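# Unlock and fold down the card table's last upright leg

## Task

Release the lock on the card table's one leg that still stands upright and fold that leg flat so it matches the three legs already folded. It must stay folded by itself, without the robot holding it. Finish by releasing the grip and moving both arms away.

## Robot and tools

Robot: two arms, named left_arm and right_arm, each with six joints and a parallel gripper. The names do not tell you which side of a camera image an arm appears on. In the shared scene frame the origin sits on the table surface midway between the arms, +x points out across the table, +z points up, and left_arm is on the +y side. Positions are in metres. Orientations are quaternions in w, x, y, z order.

Gripper geometry: the fingers extend along the gripper's +z axis and close along its y axis. The reported end_effector_position is the spot between the pads when they are shut. Closed fingertips reach about 33 mm past that spot, and open ones about 9 mm. While closing, the tips move roughly 24 mm farther out from the arm, so keep that much clearance above any surface. The printed hand position may be slightly off, more so when the arm is stretched far.

Tool execute_actions takes "actions", a list holding at most one item, plus an optional "pictures" flag (true or false) that decides whether camera images come back; by default they do.
- An empty list, {"actions": []}, only reports the current state.
- A wait, {"actions": [{"steps": N}]}, with N from 1 to 300, sends nothing new and returns once N control steps (each 1/30 s) have passed since the previous result; your own reply time counts toward N.
- A motion, {"actions": [{"rows": [...], "steps": N}]}, with N from 1 to 15 (15 if omitted). Each row is used for one step. If there are fewer rows than steps, the final row repeats.

Each row is one flat list of 18 numbers covering both arms: first left_arm's 9, then right_arm's 9. Within an arm's 9: six absolute joint target angles in radians in that arm's own joint space (waist, shoulder, elbow, forearm roll, wrist pitch, wrist roll), then gripper position, force_limit and speed, each a normalized value from -1 to 1. Joint targets are goals, not offsets, and use the same values the Joint positions line prints. Stated ranges: waist -3.491 to 3.491, shoulder -3.140 to 3.140, elbow -1.187 to 4.328, forearm roll -3.316 to 3.316, wrist pitch -3.140 to 3.140, wrist roll -3.927 to 3.927. A call is refused, sending nothing, if any target exceeds an end by over 0.010 rad and also lies farther out than that joint's last reported angle. True ends may differ from the stated ones by up to 0.010 rad; a target past the true end is clipped to it, and the result may then say "joint sent to its limit" (possibly about an earlier action). Lack of that message does not prove more travel exists.

Gripper numbers: position +1 is fully open (140 mm), about -0.8 is where the pads touch, and -1 closes until blocked. force_limit gives about 14 N at -1, 60 N at 0, 107 N at +1. speed gives about 30 mm/s at -1, 140 at 0, 250 at +1. To keep one gripper unchanged, repeat its previous three numbers, since 0 is itself a command. Repeat the other arm's previous joint values to keep it still.

Motion limits: joint target speeds are capped (2.62 rad/s waist and shoulder, 3.14 elbow, 3.93 for the wrist joints), ramp up over 0.5 s, and all joints of one arm are synchronized. Each target is held within a lead of the measured angle (0.805 rad waist/shoulder, 0.966 elbow, 1.21 wrist joints), and targets moving the gripper over 70 mm from where it is get scaled back. So large moves need several calls. Between calls the arms keep heading to the last row sent, until they settle, get blocked, or a step is HELD.

Reading results: the state line lists each gripper's position and quaternion. Joint positions and Joint velocities give one block per arm (rad, rad/s). object_status: 0 moving, 1 blocked while opening, 2 blocked while closing (a real grip), 3 reached target or pads met (a thin item may still be held). position_measured is in counts, 3 fully open to 230 pads together, not linear. To squeeze harder during status 2, raise force_limit and switch position between -1 and -0.98. "joint command not followed" means a clearance check altered or blocked joint targets; the rest of the row still ran. HELD marks steps where your row was partly or fully not sent. Flange force is an estimated outside force on the gripper, noisy, biggest right after sudden stops, including held weight; "no reading" means no estimate. MOTOR HOT warns of heating from holding loads; an OVER-TEMPERATURE FAULT brakes that arm until cooled.

Faults: if contact torque reaches a joint's load limit (150 N m waist, shoulder, elbow; 37.6 N m each wrist joint), or an outside force reaches 150 N, that arm halts for 10 s, yields, and skips the rest of the call. Avoid collisions between arms, hard pushes, slams, drops and slips, and never knock anything out of the work area. Loose objects may occasionally get nudged. Smooth, low-effort, quick motion is preferred.

Tool zoom_image: "camera" is one of cam_high, cam_low, cam_left_wrist, cam_right_wrist (each 504x504); "region" is [x0, y0, x1, y1] in image pixels from the top-left, no larger than 504 by 504. It enlarges that camera's latest image.

Tool finished_scene: "scene" is the current scene number (1 or 2). Call it only after the leg stays folded by itself and the grippers have let go and moved clear. Replying without any tool call ends everything.

Each tool is called as name(argument=value, ...), one argument or row to a line, values as JSON.

## Session

execute_actions(
  actions=[],
)

Scene clock: 0.00 s of 4050.00 s.
left_arm: end_effector_position=(+0.6074, +0.8161, +0.3211) position_measured=3 object_status=3 end_effector_quat_wxyz=(-0.172, +0.909, -0.173, +0.339) | right_arm: end_effector_position=(+0.2069, -0.8292, +0.1907) position_measured=3 object_status=3 end_effector_quat_wxyz=(+0.001, -0.604, +0.797, -0.013)
Joint positions: left_arm=[ 0.959  0.097 -0.11   0.58  -0.756  0.046] | right_arm=[-1.076  0.006 -0.106 -0.001 -1.434  0.627]
Joint velocities: left_arm=[ 0.001  0.    -0.001  0.    -0.    -0.   ] | right_arm=[-0.001  0.    -0.     0.001 -0.    -0.   ]
Flange force (N, the push that the arm receives, along the gripper's own x y z axes): no reading

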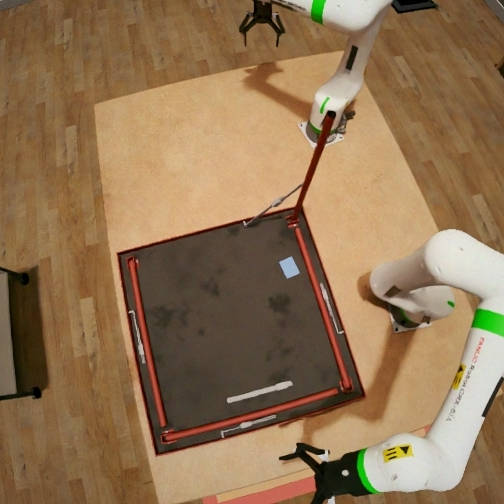

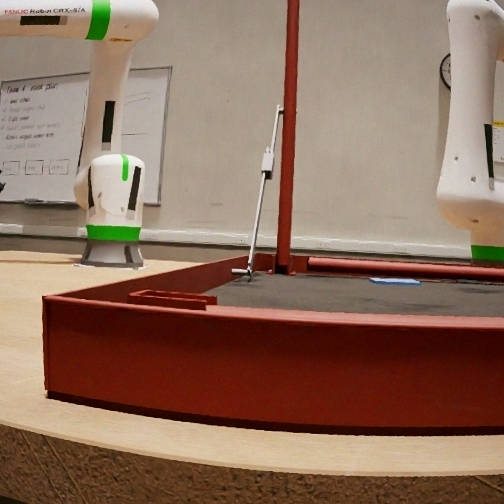

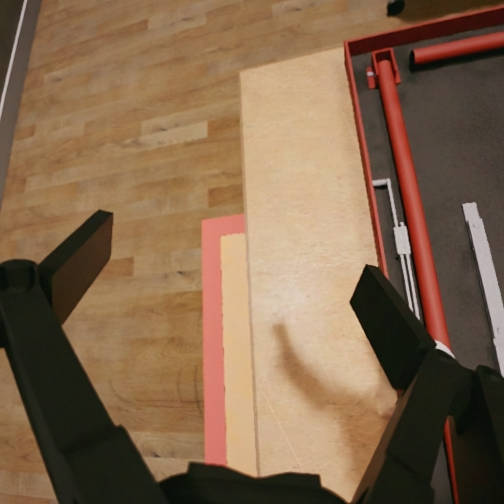

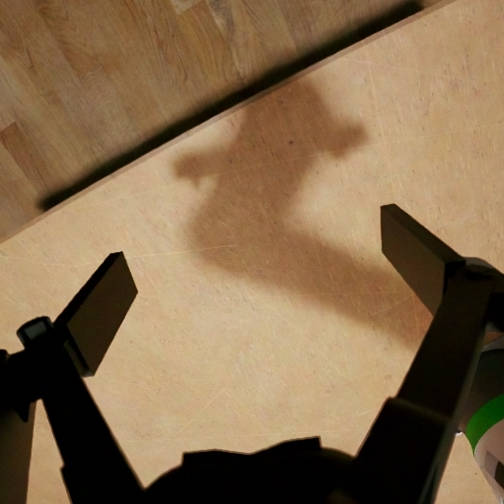

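zoom_image(
  camera="cam_high",
  region=[220,160,330,250],
)

zoom_image(
  camera="cam_low",
  region=[220,90,320,200],
)

zoom_image(
  camera="cam_left_wrist",
  region=[350,160,450,340],
)

execute_actions(
  actions=[
    {"rows":[[0.959,0.097,-0.11,0.58,-0.756,0.046,1,0,0,-0.4,0,0,0,-1.571,0,1,0,0]]},
  ],
  pictures=false,
)

execute_actions(
  actions=[
    {"steps":25},
  ],
)

Region (220, 160, 330, 250) of cam_high's 504x504 image, scaled by 4.582, with more detail than that image has; it fills the top 412 rows of this view, and the rest is white.

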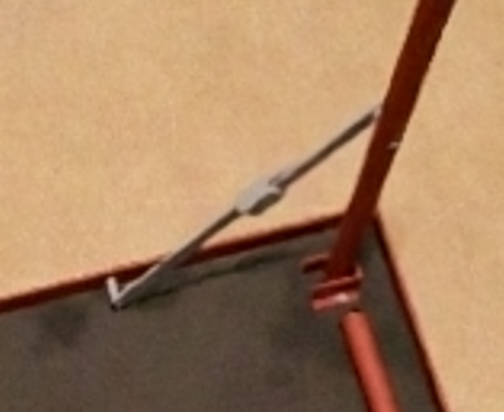

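Region (220, 90, 320, 200) of cam_low's 504x504 image, scaled by 4.582, with more detail than that image has; it fills the left 458 columns of this view, and the rest is white.

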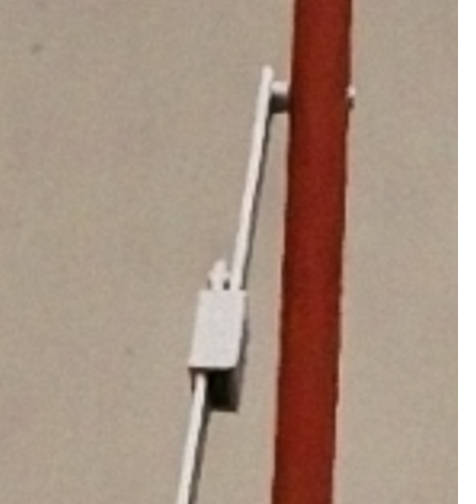

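Region (350, 160, 450, 340) of cam_left_wrist's 504x504 image, scaled by 2.800, with more detail than that image has.

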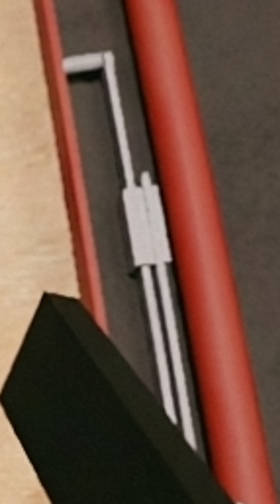

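Scene clock: 4.53 s of 4050.00 s.
left_arm: end_effector_position=(+0.6073, +0.8164, +0.3209) position_measured=3 object_status=3 end_effector_quat_wxyz=(-0.172, +0.909, -0.173, +0.339) | right_arm: end_effector_position=(+0.3290, -0.7519, +0.2133) position_measured=3 object_status=3 end_effector_quat_wxyz=(+0.002, -0.613, +0.790, -0.006)
Joint positions: left_arm=[ 0.959  0.097 -0.11   0.58  -0.756  0.046] | right_arm=[-0.755  0.003 -0.055 -0.001 -1.499  0.329]
Joint velocities: left_arm=[ 0.     0.    -0.    -0.002  0.001 -0.   ] | right_arm=[ 0.811 -0.007  0.126  0.001 -0.163 -0.746]
Flange force (N, the push that the arm receives, along the gripper's own x y z axes): left_arm=[5.9 0.2 -0.3] | right_arm=[0.6 -1.8 -0.9]
Steps of this call (steps 1 to 90: nothing new was sent; then 1.03 s passed at rest; steps 91 to 105: all 15 steps of this action). Readings (joint positions | what the end effector reports):
91: left_arm=[0.959 0.097 -0.110 0.580 -0.756 0.046] | right_arm=[-1.076 0.006 -0.106 -0.001 -1.434 0.627] | left_arm position_measured=3 object_status=3 | right_arm position_measured=3 object_status=3
92: left_arm=[0.959 0.097 -0.110 0.580 -0.756 0.046] | right_arm=[-1.073 0.006 -0.105 -0.001 -1.435 0.624] | left_arm position_measured=3 object_status=3 | right_arm position_measured=3 object_status=3
94: left_arm=[0.959 0.097 -0.110 0.580 -0.756 0.046] | right_arm=[-1.051 0.006 -0.102 -0.001 -1.439 0.603] | left_arm position_measured=3 object_status=3 | right_arm position_measured=3 object_status=3
98: left_arm=[0.959 0.097 -0.110 0.580 -0.756 0.046] | right_arm=[-0.947 0.005 -0.085 -0.001 -1.460 0.507] | left_arm position_measured=3 object_status=3 | right_arm position_measured=3 object_status=3
105: the state above

Scene clock: 5.37 s of 4050.00 s.
left_arm: end_effector_position=(+0.6073, +0.8164, +0.3209) position_measured=3 object_status=3 end_effector_quat_wxyz=(-0.172, +0.909, -0.173, +0.339) | right_arm: end_effector_position=(+0.4262, -0.6273, +0.2385) position_measured=3 object_status=3 end_effector_quat_wxyz=(-0.000, -0.624, +0.782, +0.000)
Joint positions: left_arm=[ 0.959  0.097 -0.11   0.58  -0.756  0.046] | right_arm=[-0.4   -0.    -0.     0.    -1.571  0.   ]
Joint velocities: left_arm=[-0.    -0.     0.     0.002 -0.     0.   ] | right_arm=[ 0.    -0.    -0.    -0.002  0.    -0.   ]
Flange force (N, the push that the arm receives, along the gripper's own x y z axes): left_arm=[5.9 -0.9 -0.5] | right_arm=[-1.8 -0.4 0.8]
Steps of this call (steps 1 to 25: the robot went on to your last target). Readings (joint positions | what the end effector reports):
1: left_arm=[0.959 0.097 -0.110 0.580 -0.756 0.046] | right_arm=[-0.728 0.003 -0.051 -0.001 -1.505 0.304] | left_arm position_measured=3 object_status=3 | right_arm position_measured=3 object_status=3
2: left_arm=[0.959 0.097 -0.110 0.580 -0.756 0.046] | right_arm=[-0.701 0.003 -0.047 -0.001 -1.510 0.279] | left_arm position_measured=3 object_status=3 | right_arm position_measured=3 object_status=3
4: left_arm=[0.959 0.097 -0.110 0.580 -0.756 0.046] | right_arm=[-0.646 0.002 -0.038 -0.000 -1.521 0.228] | left_arm position_measured=3 object_status=3 | right_arm position_measured=3 object_status=3
8: left_arm=[0.959 0.097 -0.110 0.580 -0.756 0.046] | right_arm=[-0.536 0.001 -0.021 -0.000 -1.544 0.126] | left_arm position_measured=3 object_status=3 | right_arm position_measured=3 object_status=3
25: the state above

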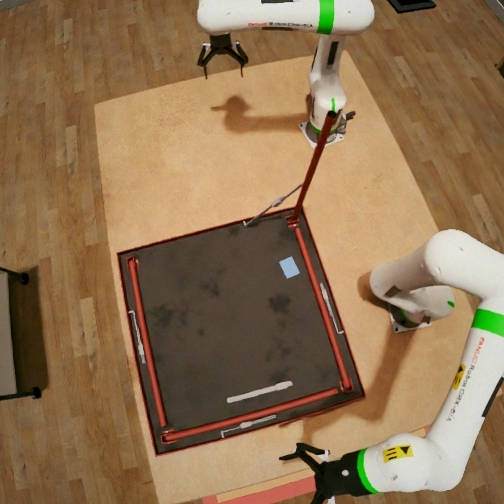

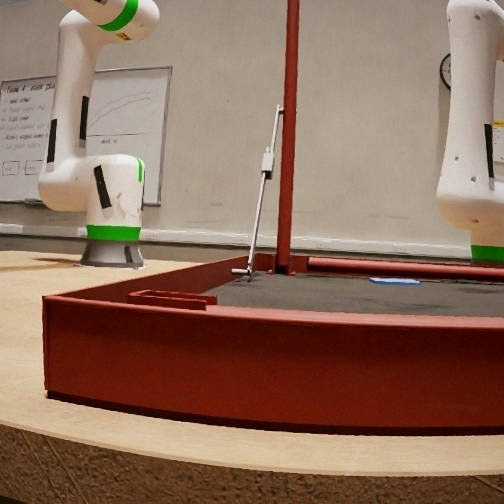

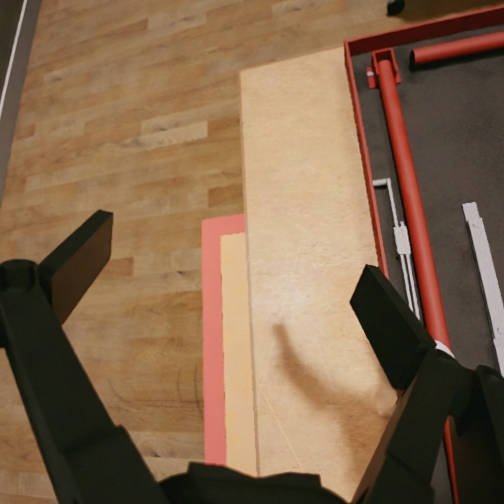

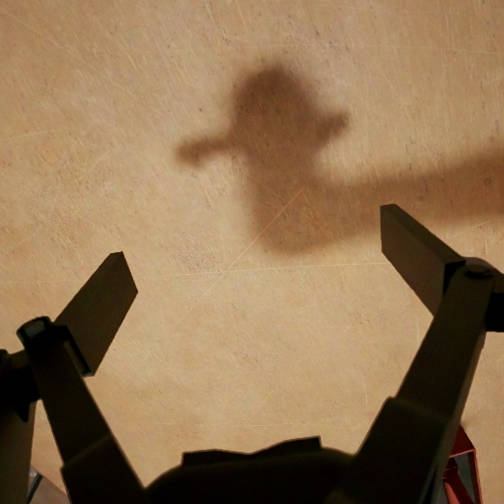

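execute_actions(
  actions=[
    {"rows":[[0.4,0,0.2,0,-1.771,0,1,0,0,-0.4,0.127,0.278,3.1416,1.722,-1.845,-1,0,0]]},
  ],
  pictures=false,
)

execute_actions(
  actions=[
    {"steps":100},
  ],
  pictures=false,
)

execute_actions(
  actions=[
    {"rows":[[0.4,0,0.2,0,-1.771,0,1,0,0,0.1,0.127,0.278,3.1416,1.722,-1.845,-1,0,0]]},
  ],
  pictures=false,
)

execute_actions(
  actions=[
    {"steps":15},
  ],
)

Scene clock: 13.30 s of 4050.00 s.
left_arm: end_effector_position=(+0.5884, +0.6322, +0.3073) position_measured=3 object_status=3 end_effector_quat_wxyz=(-0.087, +0.890, -0.374, +0.247) | right_arm: end_effector_position=(+0.5353, -0.7546, +0.3345) position_measured=105 object_status=0 end_effector_quat_wxyz=(+0.023, -0.496, +0.835, -0.235)
Joint positions: left_arm=[ 0.761  0.063  0.     0.374 -1.117  0.03 ] | right_arm=[-0.4    0.031  0.067  0.32  -1.251 -0.321]
Joint velocities: left_arm=[-0.505 -0.088  0.281 -0.522 -0.913 -0.042] | right_arm=[ 0.001  0.061  0.133  0.73   0.733 -0.731]
Flange force (N, the push that the arm receives, along the gripper's own x y z axes): left_arm=[2.6 1.6 -0.8] | right_arm=[-2.6 0.9 -2.5]
Steps of this call (steps 1 to 15: the robot went on to your last target; steps 16 to 90: nothing new was sent; then 4.43 s passed at rest; steps 91 to 105: all 15 steps of this action). Readings (joint positions | what the end effector reports):
91: left_arm=[0.959 0.097 -0.110 0.580 -0.756 0.046] | right_arm=[-0.400 0.000 0.000 -0.000 -1.571 -0.000] | left_arm position_measured=3 object_status=3 | right_arm position_measured=3 object_status=0
92: left_arm=[0.957 0.097 -0.109 0.577 -0.760 0.046] | right_arm=[-0.400 0.000 0.001 0.003 -1.568 -0.005] | left_arm position_measured=3 object_status=3 | right_arm position_measured=6 object_status=0
94: left_arm=[0.938 0.094 -0.098 0.558 -0.794 0.045] | right_arm=[-0.400 0.004 0.009 0.037 -1.534 -0.038] | left_arm position_measured=3 object_status=3 | right_arm position_measured=21 object_status=0
98: left_arm=[0.875 0.083 -0.063 0.492 -0.909 0.039] | right_arm=[-0.400 0.015 0.033 0.145 -1.426 -0.146] | left_arm position_measured=3 object_status=3 | right_arm position_measured=52 object_status=0
105: the state above

Scene clock: 16.63 s of 4050.00 s.
left_arm: end_effector_position=(+0.4109, +0.4577, +0.3239) position_measured=3 object_status=3 end_effector_quat_wxyz=(+0.000, +0.801, -0.599, -0.000) | right_arm: end_effector_position=(+0.5949, -0.3460, +0.3266) position_measured=233 object_status=3 end_effector_quat_wxyz=(-0.075, +0.970, -0.217, +0.083)
Joint positions: left_arm=[ 0.4   -0.     0.2   -0.    -1.771  0.   ] | right_arm=[-0.4    0.124  0.272  2.992  1.551 -1.796]
Joint velocities: left_arm=[-0.002 -0.     0.    -0.     0.    -0.   ] | right_arm=[ 0.     0.015  0.033  0.762  0.872 -0.248]
Flange force (N, the push that the arm receives, along the gripper's own x y z axes): left_arm=[4.0 0.5 -2.8] | right_arm=[-6.2 1.0 2.6]
Steps of this call (steps 1 to 100: the robot went on to your last target). Readings (joint positions | what the end effector reports):
1: left_arm=[0.743 0.060 0.010 0.356 -1.148 0.028] | right_arm=[-0.400 0.033 0.072 0.345 -1.226 -0.346] | left_arm position_measured=3 object_status=3 | right_arm position_measured=113 object_status=0
2: left_arm=[0.726 0.057 0.019 0.338 -1.180 0.027] | right_arm=[-0.400 0.035 0.076 0.370 -1.201 -0.371] | left_arm position_measured=3 object_status=3 | right_arm position_measured=120 object_status=0
4: left_arm=[0.690 0.050 0.039 0.301 -1.245 0.024] | right_arm=[-0.400 0.039 0.084 0.420 -1.151 -0.421] | left_arm position_measured=3 object_status=3 | right_arm position_measured=135 object_status=0
8: left_arm=[0.615 0.037 0.081 0.223 -1.381 0.018] | right_arm=[-0.400 0.046 0.100 0.520 -1.052 -0.520] | left_arm position_measured=3 object_status=3 | right_arm position_measured=166 object_status=0
100: the state above

Scene clock: 17.13 s of 4050.00 s.
left_arm: end_effector_position=(+0.4109, +0.4577, +0.3239) position_measured=3 object_status=3 end_effector_quat_wxyz=(+0.000, +0.801, -0.599, -0.000) | right_arm: end_effector_position=(+0.5125, -0.2213, +0.3049) position_measured=233 object_status=3 end_effector_quat_wxyz=(-0.022, +0.996, -0.087, +0.017)
Joint positions: left_arm=[ 0.4   -0.     0.2   -0.    -1.771 -0.   ] | right_arm=[-0.092  0.126  0.276  3.104  1.681 -1.833]
Joint velocities: left_arm=[ 0.     0.    -0.     0.001  0.    -0.   ] | right_arm=[ 0.788  0.002  0.007  0.152  0.168 -0.051]
Flange force (N, the push that the arm receives, along the gripper's own x y z axes): left_arm=[3.3 -0.9 -4.7] | right_arm=[-0.7 -3.7 -0.2]
Steps of this call (steps 1 to 15: all 15 steps of this action). Readings (joint positions | what the end effector reports):
1: left_arm=[0.400 -0.000 0.200 -0.000 -1.771 0.000] | right_arm=[-0.400 0.125 0.273 3.018 1.581 -1.805] | left_arm position_measured=3 object_status=3 | right_arm position_measured=233 object_status=3
2: left_arm=[0.400 -0.000 0.200 -0.000 -1.771 -0.000] | right_arm=[-0.398 0.125 0.274 3.040 1.606 -1.812] | left_arm position_measured=3 object_status=3 | right_arm position_measured=233 object_status=3
4: left_arm=[0.400 -0.000 0.200 -0.000 -1.771 0.000] | right_arm=[-0.377 0.125 0.274 3.060 1.633 -1.815] | left_arm position_measured=3 object_status=3 | right_arm position_measured=233 object_status=3
8: left_arm=[0.400 -0.000 0.200 0.000 -1.771 0.000] | right_arm=[-0.277 0.126 0.275 3.067 1.641 -1.821] | left_arm position_measured=3 object_status=3 | right_arm position_measured=233 object_status=3
15: the state above

Scene clock: 17.63 s of 4050.00 s.
left_arm: end_effector_position=(+0.4109, +0.4577, +0.3239) position_measured=3 object_status=3 end_effector_quat_wxyz=(+0.000, +0.801, -0.599, -0.000) | right_arm: end_effector_position=(+0.4595, -0.1500, +0.2999) position_measured=233 object_status=3 end_effector_quat_wxyz=(+0.000, +1.000, +0.001, -0.000)
Joint positions: left_arm=[ 0.4   -0.     0.2   -0.    -1.771 -0.   ] | right_arm=[ 0.1    0.127  0.278  3.142  1.722 -1.845]
Joint velocities: left_arm=[ 0.     0.     0.     0.    -0.001  0.   ] | right_arm=[ 0.003  0.    -0.     0.     0.    -0.   ]
Flange force (N, the push that the arm receives, along the gripper's own x y z axes): left_arm=[5.2 2.2 -1.5] | right_arm=[-0.4 -0.7 -0.1]
Steps of this call (steps 1 to 15: the robot went on to your last target). Readings (joint positions | what the end effector reports):
1: left_arm=[0.400 0.000 0.200 -0.000 -1.771 -0.000] | right_arm=[-0.066 0.126 0.277 3.109 1.687 -1.834] | left_arm position_measured=3 object_status=3 | right_arm position_measured=233 object_status=3
2: left_arm=[0.400 -0.000 0.200 -0.000 -1.771 -0.000] | right_arm=[-0.039 0.126 0.277 3.114 1.692 -1.836] | left_arm position_measured=3 object_status=3 | right_arm position_measured=233 object_status=3
4: left_arm=[0.400 -0.000 0.200 -0.000 -1.771 -0.000] | right_arm=[0.015 0.127 0.277 3.125 1.704 -1.839] | left_arm position_measured=3 object_status=3 | right_arm position_measured=233 object_status=3
8: left_arm=[0.400 -0.000 0.200 -0.000 -1.771 -0.000] | right_arm=[0.089 0.127 0.278 3.139 1.720 -1.844] | left_arm position_measured=3 object_status=3 | right_arm position_measured=233 object_status=3
15: the state above

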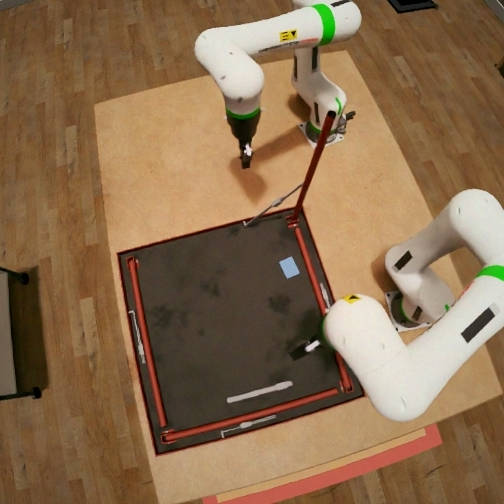

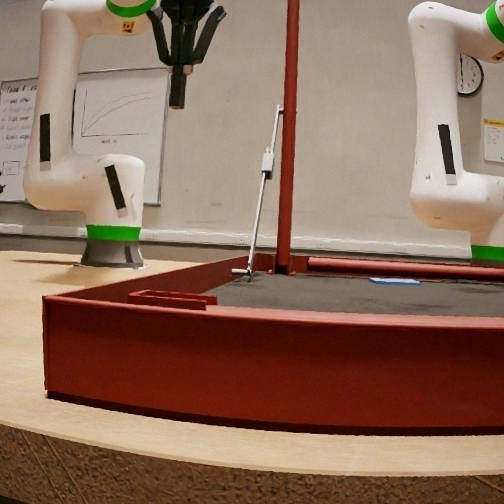

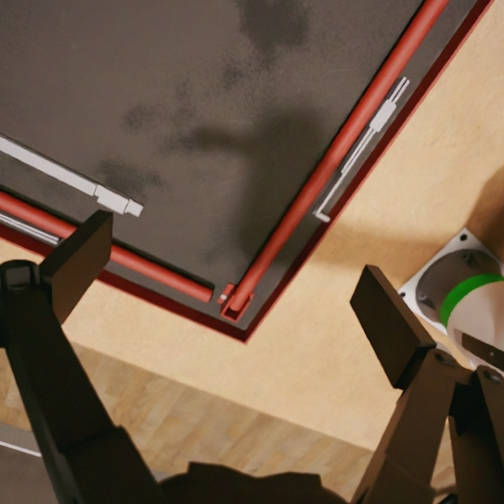

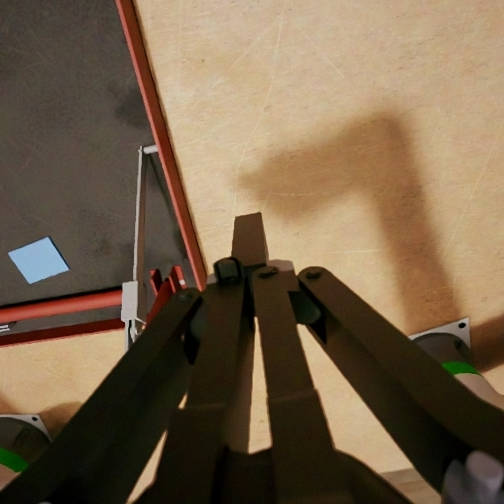

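execute_actions(
  actions=[
    {"rows":[[0.4,0,0.2,0,-1.771,0,1,0,0,0.301,0.3,0.486,3.1416,1.757,-2.045,-1,0,0]]},
  ],
  pictures=false,
)

execute_actions(
  actions=[
    {"steps":8},
  ],
)

Scene clock: 22.00 s of 4050.00 s.
left_arm: end_effector_position=(+0.4109, +0.4577, +0.3239) position_measured=3 object_status=3 end_effector_quat_wxyz=(+0.000, +0.801, -0.599, -0.000) | right_arm: end_effector_position=(+0.4592, -0.0402, +0.2998) position_measured=233 object_status=3 end_effector_quat_wxyz=(+0.000, +1.000, +0.001, -0.000)
Joint positions: left_arm=[ 0.4   -0.     0.2   -0.    -1.771 -0.   ] | right_arm=[ 0.301  0.299  0.485  3.142  1.757 -2.044]
Joint velocities: left_arm=[-0.     0.     0.     0.001  0.    -0.   ] | right_arm=[ 0.003  0.007  0.011  0.001  0.001 -0.011]
Flange force (N, the push that the arm receives, along the gripper's own x y z axes): left_arm=[4.2 0.4 -2.6] | right_arm=[-1.6 -6.2 -0.5]
Steps of this call (steps 1 to 15: the robot went on to your last target; steps 16 to 90: nothing new was sent; then 0.87 s passed at rest; steps 91 to 105: all 15 steps of this action). Readings (joint positions | what the end effector reports):
91: left_arm=[0.400 -0.000 0.200 -0.000 -1.771 -0.000] | right_arm=[0.100 0.127 0.278 3.142 1.722 -1.845] | left_arm position_measured=3 object_status=3 | right_arm position_measured=233 object_status=3
92: left_arm=[0.400 -0.000 0.200 0.000 -1.771 -0.000] | right_arm=[0.103 0.129 0.281 3.142 1.723 -1.848] | left_arm position_measured=3 object_status=3 | right_arm position_measured=233 object_status=3
94: left_arm=[0.400 0.000 0.200 -0.000 -1.771 -0.000] | right_arm=[0.125 0.149 0.304 3.142 1.726 -1.870] | left_arm position_measured=3 object_status=3 | right_arm position_measured=233 object_status=3
98: left_arm=[0.400 0.000 0.200 -0.000 -1.771 -0.000] | right_arm=[0.221 0.231 0.403 3.142 1.743 -1.965] | left_arm position_measured=3 object_status=3 | right_arm position_measured=233 object_status=3
105: the state above

Scene clock: 22.27 s of 4050.00 s.
left_arm: end_effector_position=(+0.4109, +0.4577, +0.3239) position_measured=3 object_status=3 end_effector_quat_wxyz=(+0.000, +0.801, -0.599, -0.000) | right_arm: end_effector_position=(+0.4592, -0.0400, +0.2997) position_measured=233 object_status=3 end_effector_quat_wxyz=(+0.000, +1.000, +0.001, -0.000)
Joint positions: left_arm=[ 0.4   -0.     0.2    0.    -1.771 -0.   ] | right_arm=[ 0.301  0.3    0.486  3.142  1.757 -2.045]
Joint velocities: left_arm=[-0.001 -0.     0.    -0.001  0.    -0.   ] | right_arm=[-0.001 -0.    -0.     0.     0.     0.   ]
Flange force (N, the push that the arm receives, along the gripper's own x y z axes): left_arm=[3.2 2.1 -2.9] | right_arm=[-0.8 -0.6 -0.6]
Steps of this call (steps 1 to 8: the robot went on to your last target). Readings (joint positions | what the end effector reports):
1: left_arm=[0.400 -0.000 0.200 -0.000 -1.771 -0.000] | right_arm=[0.301 0.300 0.486 3.142 1.757 -2.045] | left_arm position_measured=3 object_status=3 | right_arm position_measured=233 object_status=3
2: left_arm=[0.400 -0.000 0.200 -0.000 -1.771 -0.000] | right_arm=[0.301 0.300 0.486 3.142 1.757 -2.045] | left_arm position_measured=3 object_status=3 | right_arm position_measured=233 object_status=3
4: left_arm=[0.400 0.000 0.200 -0.000 -1.771 -0.000] | right_arm=[0.301 0.300 0.486 3.142 1.757 -2.045] | left_arm position_measured=3 object_status=3 | right_arm position_measured=233 object_status=3
8: the state above

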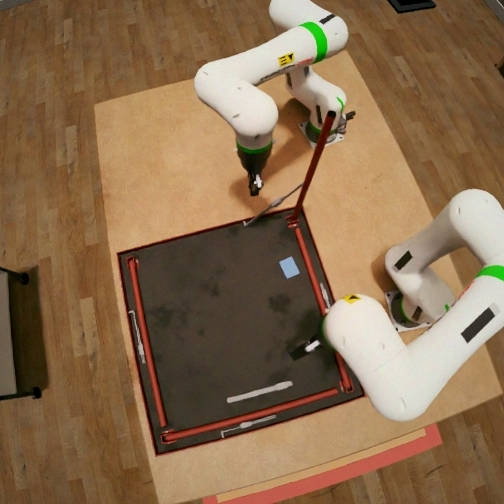

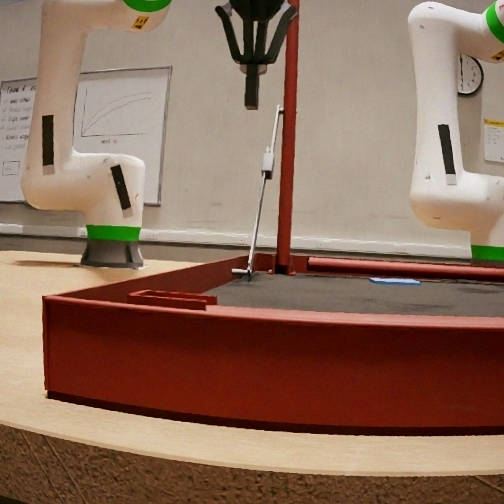

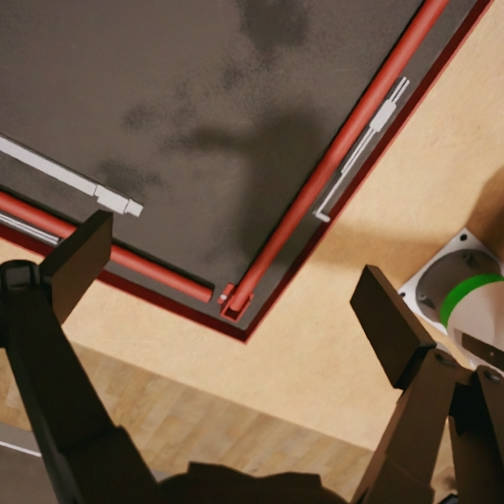

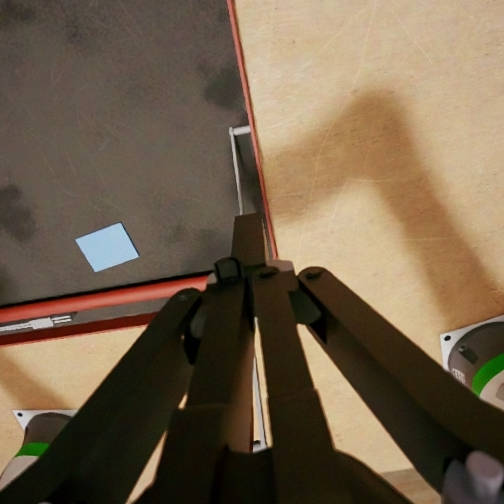

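execute_actions(
  actions=[
    {"rows":[[0.4,0,0.2,0,-1.771,0,1,0,0,0.372,0.14,0.153,3.1416,1.584,-2.117,-0.3,0,0]]},
  ],
  pictures=false,
)

execute_actions(
  actions=[
    {"steps":8},
  ],
)

zoom_image(
  camera="cam_high",
  region=[220,140,330,250],
)

Scene clock: 27.67 s of 4050.00 s.
left_arm: end_effector_position=(+0.4109, +0.4577, +0.3239) position_measured=3 object_status=3 end_effector_quat_wxyz=(+0.000, +0.801, -0.599, -0.000) | right_arm: end_effector_position=(+0.3849, -0.0400, +0.2408) position_measured=167 object_status=0 end_effector_quat_wxyz=(-0.000, +1.000, +0.001, +0.001)
Joint positions: left_arm=[ 0.4   -0.     0.2   -0.    -1.771 -0.   ] | right_arm=[ 0.371  0.141  0.155  3.142  1.584 -2.117]
Joint velocities: left_arm=[-0. -0. -0. -0.  0. -0.] | right_arm=[ 0.009 -0.043 -0.071 -0.01  -0.037 -0.015]
Flange force (N, the push that the arm receives, along the gripper's own x y z axes): left_arm=[4.7 -1.0 -4.7] | right_arm=[10.4 12.7 -21.9]
Steps of this call (steps 1 to 15: the robot went on to your last target; steps 16 to 90: nothing new was sent; then 1.90 s passed at rest; steps 91 to 105: all 15 steps of this action). Readings (joint positions | what the end effector reports):
91: left_arm=[0.400 -0.000 0.200 0.000 -1.771 0.000] | right_arm=[0.301 0.300 0.486 3.142 1.757 -2.045] | left_arm position_measured=3 object_status=3 | right_arm position_measured=233 object_status=0
92: left_arm=[0.400 -0.000 0.200 0.000 -1.771 -0.000] | right_arm=[0.302 0.299 0.483 3.142 1.756 -2.046] | left_arm position_measured=3 object_status=3 | right_arm position_measured=233 object_status=0
94: left_arm=[0.400 -0.000 0.200 -0.000 -1.771 0.000] | right_arm=[0.307 0.286 0.456 3.142 1.742 -2.052] | left_arm position_measured=3 object_status=3 | right_arm position_measured=214 object_status=0
98: left_arm=[0.400 -0.000 0.200 -0.000 -1.771 -0.000] | right_arm=[0.336 0.221 0.321 3.142 1.672 -2.081] | left_arm position_measured=3 object_status=3 | right_arm position_measured=184 object_status=0
105: the state above

Scene clock: 27.93 s of 4050.00 s.
left_arm: end_effector_position=(+0.4109, +0.4577, +0.3239) position_measured=3 object_status=3 end_effector_quat_wxyz=(+0.000, +0.801, -0.599, -0.000) | right_arm: end_effector_position=(+0.3840, -0.0401, +0.2401) position_measured=167 object_status=3 end_effector_quat_wxyz=(-0.000, +1.000, +0.001, -0.000)
Joint positions: left_arm=[ 0.4   -0.     0.2   -0.    -1.771 -0.   ] | right_arm=[ 0.372  0.14   0.153  3.141  1.584 -2.117]
Joint velocities: left_arm=[ 0.001  0.    -0.    -0.     0.    -0.   ] | right_arm=[ 0.    -0.001 -0.     0.002 -0.     0.   ]
Flange force (N, the push that the arm receives, along the gripper's own x y z axes): left_arm=[2.0 1.2 -2.4] | right_arm=[8.5 -18.3 -11.4]
Steps of this call (steps 1 to 8: the robot went on to your last target). Readings (joint positions | what the end effector reports):
1: left_arm=[0.400 -0.000 0.200 0.000 -1.771 0.000] | right_arm=[0.372 0.140 0.154 3.141 1.584 -2.117] | left_arm position_measured=3 object_status=3 | right_arm position_measured=167 object_status=3
2: left_arm=[0.400 -0.000 0.200 0.000 -1.771 -0.000] | right_arm=[0.372 0.140 0.153 3.141 1.584 -2.117] | left_arm position_measured=3 object_status=3 | right_arm position_measured=167 object_status=3
4: left_arm=[0.400 0.000 0.200 -0.000 -1.771 -0.000] | right_arm=[0.372 0.140 0.153 3.141 1.584 -2.117] | left_arm position_measured=3 object_status=3 | right_arm position_measured=167 object_status=3
8: the state above

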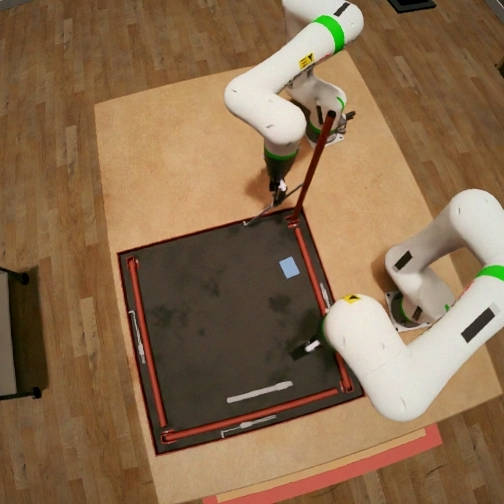

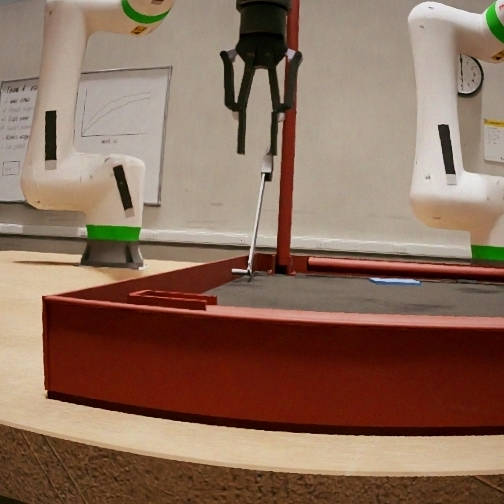

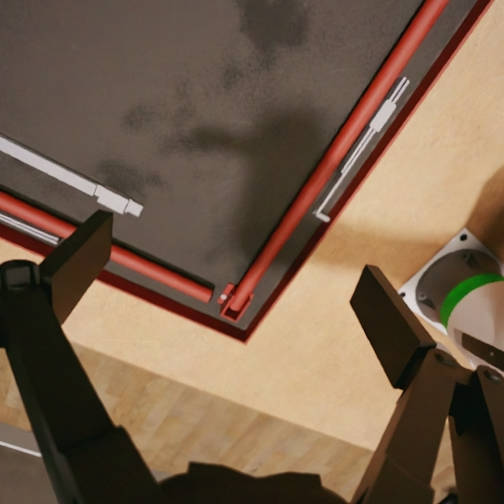

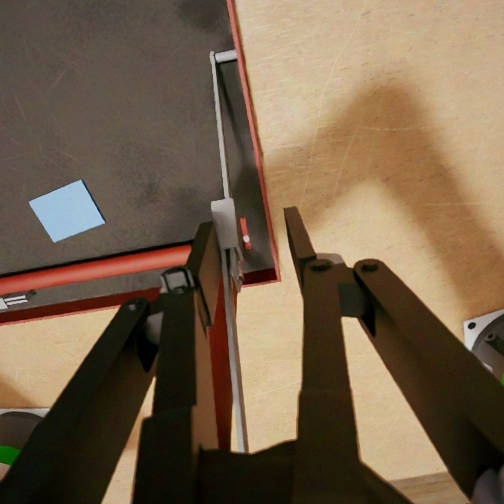

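Region (220, 140, 330, 250) of cam_high's 504x504 image, scaled by 4.582, with more detail than that image has.

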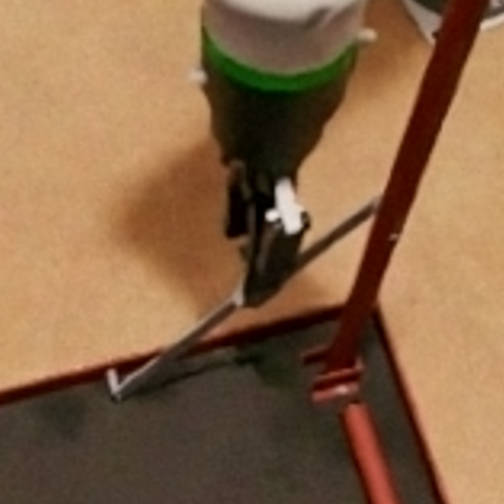

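execute_actions(
  actions=[
    {"rows":[[0.4,0,0.2,0,-1.771,0,1,0,0,0.389,0.17,0.186,3.1416,1.587,-2.134,-0.3,0,0]],"steps":8},
  ],
  pictures=false,
)

execute_actions(
  actions=[
    {"rows":[[0.4,0,0.2,0,-1.771,0,1,0,0,0.389,0.17,0.152,3.1416,1.553,-2.134,-0.3,0,0]],"steps":8},
  ],
  pictures=false,
)

execute_actions(
  actions=[
    {"rows":[[0.4,0,0.2,0,-1.771,0,1,0,0,0.389,0.17,0.152,3.1416,1.553,-2.134,-1,0,0]]},
  ],
)

execute_actions(
  actions=[
    {"rows":[[0.4,0,0.2,0,-1.771,0,1,0,0,0.405,0.143,0.087,3.1416,1.515,-2.15,-1,0,0]]},
  ],
)

Scene clock: 31.77 s of 4050.00 s.
left_arm: end_effector_position=(+0.4109, +0.4577, +0.3239) position_measured=3 object_status=3 end_effector_quat_wxyz=(+0.000, +0.801, -0.599, -0.000) | right_arm: end_effector_position=(+0.3880, -0.0284, +0.2394) position_measured=167 object_status=3 end_effector_quat_wxyz=(+0.000, +1.000, +0.001, -0.000)
Joint positions: left_arm=[ 0.4   -0.     0.2   -0.    -1.771  0.   ] | right_arm=[ 0.389  0.169  0.185  3.142  1.587 -2.134]
Joint velocities: left_arm=[ 0.002 -0.    -0.001 -0.001  0.    -0.001] | right_arm=[ 0.005  0.008  0.01  -0.006  0.    -0.005]
Flange force (N, the push that the arm receives, along the gripper's own x y z axes): left_arm=[3.5 2.1 -2.2] | right_arm=[1.7 -7.4 -1.4]
Steps of this call (steps 1 to 15: the robot went on to your last target; steps 16 to 90: nothing new was sent; then 0.57 s passed at rest; steps 91 to 98: all 8 steps of this action). Readings (joint positions | what the end effector reports):
91: left_arm=[0.400 -0.000 0.200 0.000 -1.771 -0.000] | right_arm=[0.372 0.140 0.153 3.142 1.584 -2.117] | left_arm position_measured=3 object_status=3 | right_arm position_measured=167 object_status=3
92: left_arm=[0.400 -0.000 0.200 -0.000 -1.771 -0.000] | right_arm=[0.373 0.143 0.156 3.142 1.585 -2.119] | left_arm position_measured=3 object_status=3 | right_arm position_measured=167 object_status=3
94: left_arm=[0.400 -0.000 0.200 -0.000 -1.771 -0.000] | right_arm=[0.383 0.160 0.174 3.142 1.587 -2.128] | left_arm position_measured=3 object_status=3 | right_arm position_measured=167 object_status=3
98: the state above

Scene clock: 32.03 s of 4050.00 s.
left_arm: end_effector_position=(+0.4109, +0.4577, +0.3239) position_measured=3 object_status=3 end_effector_quat_wxyz=(+0.000, +0.801, -0.599, -0.000) | right_arm: end_effector_position=(+0.3880, -0.0279, +0.2250) position_measured=167 object_status=3 end_effector_quat_wxyz=(+0.000, +1.000, +0.001, -0.000)
Joint positions: left_arm=[ 0.4   -0.     0.2   -0.    -1.771 -0.   ] | right_arm=[ 0.389  0.17   0.153  3.142  1.554 -2.134]
Joint velocities: left_arm=[-0. -0. -0.  0.  0. -0.] | right_arm=[ 0.001 -0.    -0.01   0.001 -0.011 -0.   ]
Flange force (N, the push that the arm receives, along the gripper's own x y z axes): left_arm=[2.3 2.1 -4.0] | right_arm=[-3.4 1.7 2.9]
Steps of this call (steps 1 to 8: all 8 steps of this action). Readings (joint positions | what the end effector reports):
1: left_arm=[0.400 -0.000 0.200 -0.000 -1.771 -0.000] | right_arm=[0.389 0.170 0.186 3.142 1.587 -2.134] | left_arm position_measured=3 object_status=3 | right_arm position_measured=167 object_status=3
2: left_arm=[0.400 -0.000 0.200 -0.000 -1.771 -0.000] | right_arm=[0.389 0.170 0.183 3.142 1.584 -2.134] | left_arm position_measured=3 object_status=3 | right_arm position_measured=167 object_status=3
4: left_arm=[0.400 -0.000 0.200 -0.000 -1.771 -0.000] | right_arm=[0.389 0.170 0.163 3.142 1.565 -2.134] | left_arm position_measured=3 object_status=3 | right_arm position_measured=167 object_status=3
8: the state above

Scene clock: 32.53 s of 4050.00 s.
left_arm: end_effector_position=(+0.4109, +0.4577, +0.3239) position_measured=3 object_status=3 end_effector_quat_wxyz=(+0.000, +0.801, -0.599, -0.000) | right_arm: end_effector_position=(+0.3880, -0.0279, +0.2249) position_measured=212 object_status=2 end_effector_quat_wxyz=(-0.000, +1.000, +0.001, +0.000)
Joint positions: left_arm=[ 0.4   -0.     0.2   -0.    -1.771 -0.   ] | right_arm=[ 0.389  0.17   0.152  3.142  1.553 -2.134]
Joint velocities: left_arm=[ 0.001 -0.     0.001  0.    -0.     0.   ] | right_arm=[0.    0.002 0.    0.    0.002 0.   ]
Flange force (N, the push that the arm receives, along the gripper's own x y z axes): left_arm=[3.1 3.5 -1.0] | right_arm=[10.9 -9.5 -9.6]
Steps of this call (steps 1 to 15: all 15 steps of this action). Readings (joint positions | what the end effector reports):
1: left_arm=[0.400 -0.000 0.200 -0.000 -1.771 -0.000] | right_arm=[0.389 0.170 0.152 3.142 1.553 -2.134] | left_arm position_measured=3 object_status=3 | right_arm position_measured=167 object_status=0
2: left_arm=[0.400 -0.000 0.200 -0.000 -1.771 -0.000] | right_arm=[0.389 0.170 0.152 3.142 1.553 -2.134] | left_arm position_measured=3 object_status=3 | right_arm position_measured=170 object_status=0
4: left_arm=[0.400 -0.000 0.200 0.000 -1.771 -0.000] | right_arm=[0.389 0.170 0.152 3.142 1.553 -2.134] | left_arm position_measured=3 object_status=3 | right_arm position_measured=185 object_status=0
8: left_arm=[0.400 -0.000 0.200 -0.000 -1.771 -0.000] | right_arm=[0.389 0.170 0.152 3.142 1.552 -2.134] | left_arm position_measured=3 object_status=3 | right_arm position_measured=212 object_status=0
15: the state above

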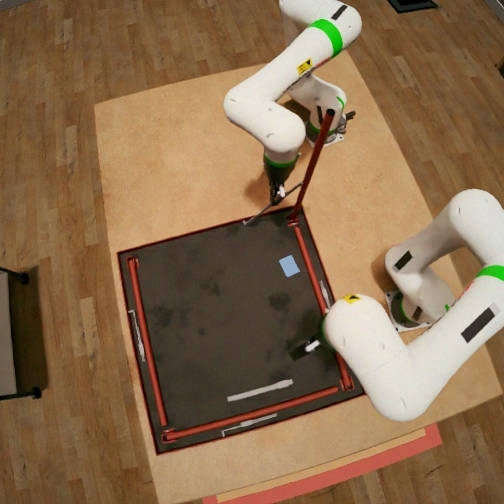

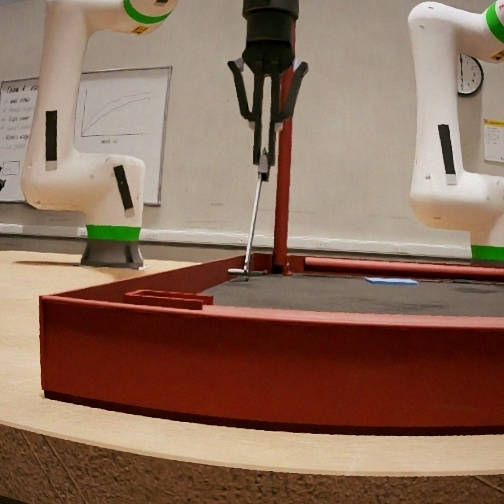

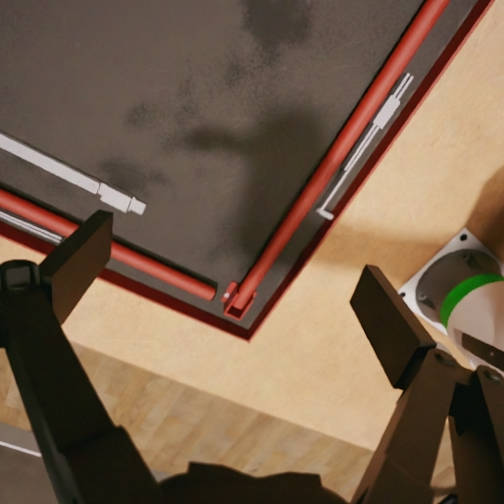

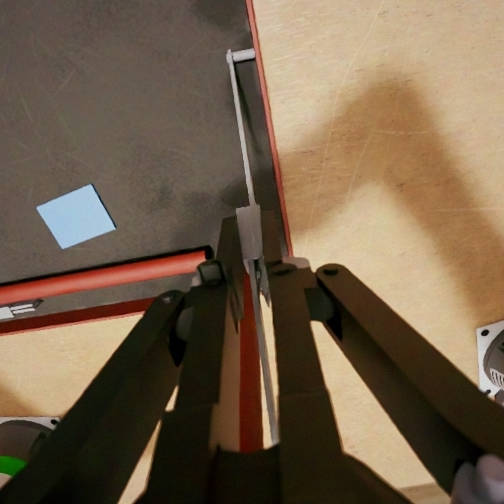

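Scene clock: 33.03 s of 4050.00 s.
left_arm: end_effector_position=(+0.4109, +0.4577, +0.3239) position_measured=3 object_status=3 end_effector_quat_wxyz=(+0.000, +0.801, -0.599, -0.000) | right_arm: end_effector_position=(+0.3722, -0.0288, +0.2102) position_measured=212 object_status=2 end_effector_quat_wxyz=(+0.000, +1.000, +0.001, -0.000)
Joint positions: left_arm=[ 0.4   -0.     0.2   -0.    -1.771 -0.   ] | right_arm=[ 0.405  0.143  0.087  3.142  1.515 -2.15 ]
Joint velocities: left_arm=[-0.    -0.     0.001 -0.     0.    -0.   ] | right_arm=[-0.001  0.     0.     0.001 -0.003 -0.001]
Flange force (N, the push that the arm receives, along the gripper's own x y z axes): left_arm=[4.9 0.0 -3.6] | right_arm=[-3.0 14.3 -2.2]
Steps of this call (steps 1 to 15: all 15 steps of this action). Readings (joint positions | what the end effector reports):
1: left_arm=[0.400 -0.000 0.200 -0.000 -1.771 0.000] | right_arm=[0.389 0.170 0.152 3.142 1.553 -2.134] | left_arm position_measured=3 object_status=3 | right_arm position_measured=212 object_status=2
2: left_arm=[0.400 -0.000 0.200 -0.000 -1.771 -0.000] | right_arm=[0.389 0.169 0.149 3.142 1.551 -2.135] | left_arm position_measured=3 object_status=3 | right_arm position_measured=212 object_status=2
4: left_arm=[0.400 -0.000 0.200 -0.000 -1.771 -0.000] | right_arm=[0.395 0.158 0.123 3.142 1.534 -2.141] | left_arm position_measured=3 object_status=3 | right_arm position_measured=212 object_status=2
8: left_arm=[0.400 -0.000 0.200 0.000 -1.771 -0.000] | right_arm=[0.405 0.144 0.088 3.142 1.517 -2.150] | left_arm position_measured=3 object_status=3 | right_arm position_measured=212 object_status=2
15: the state above

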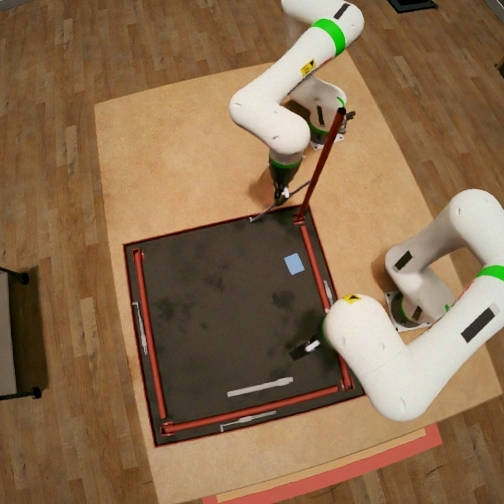

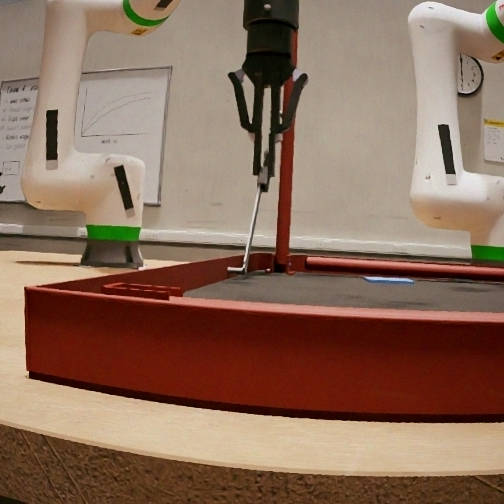

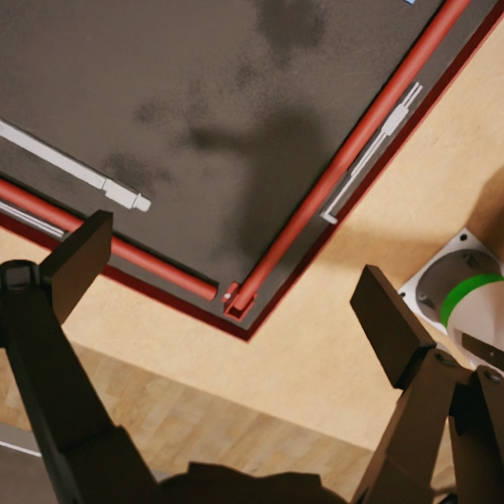

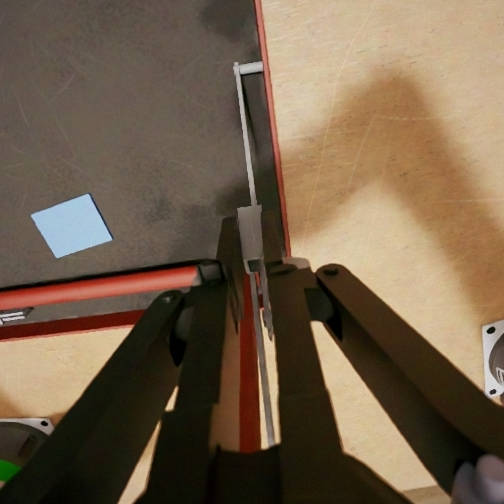

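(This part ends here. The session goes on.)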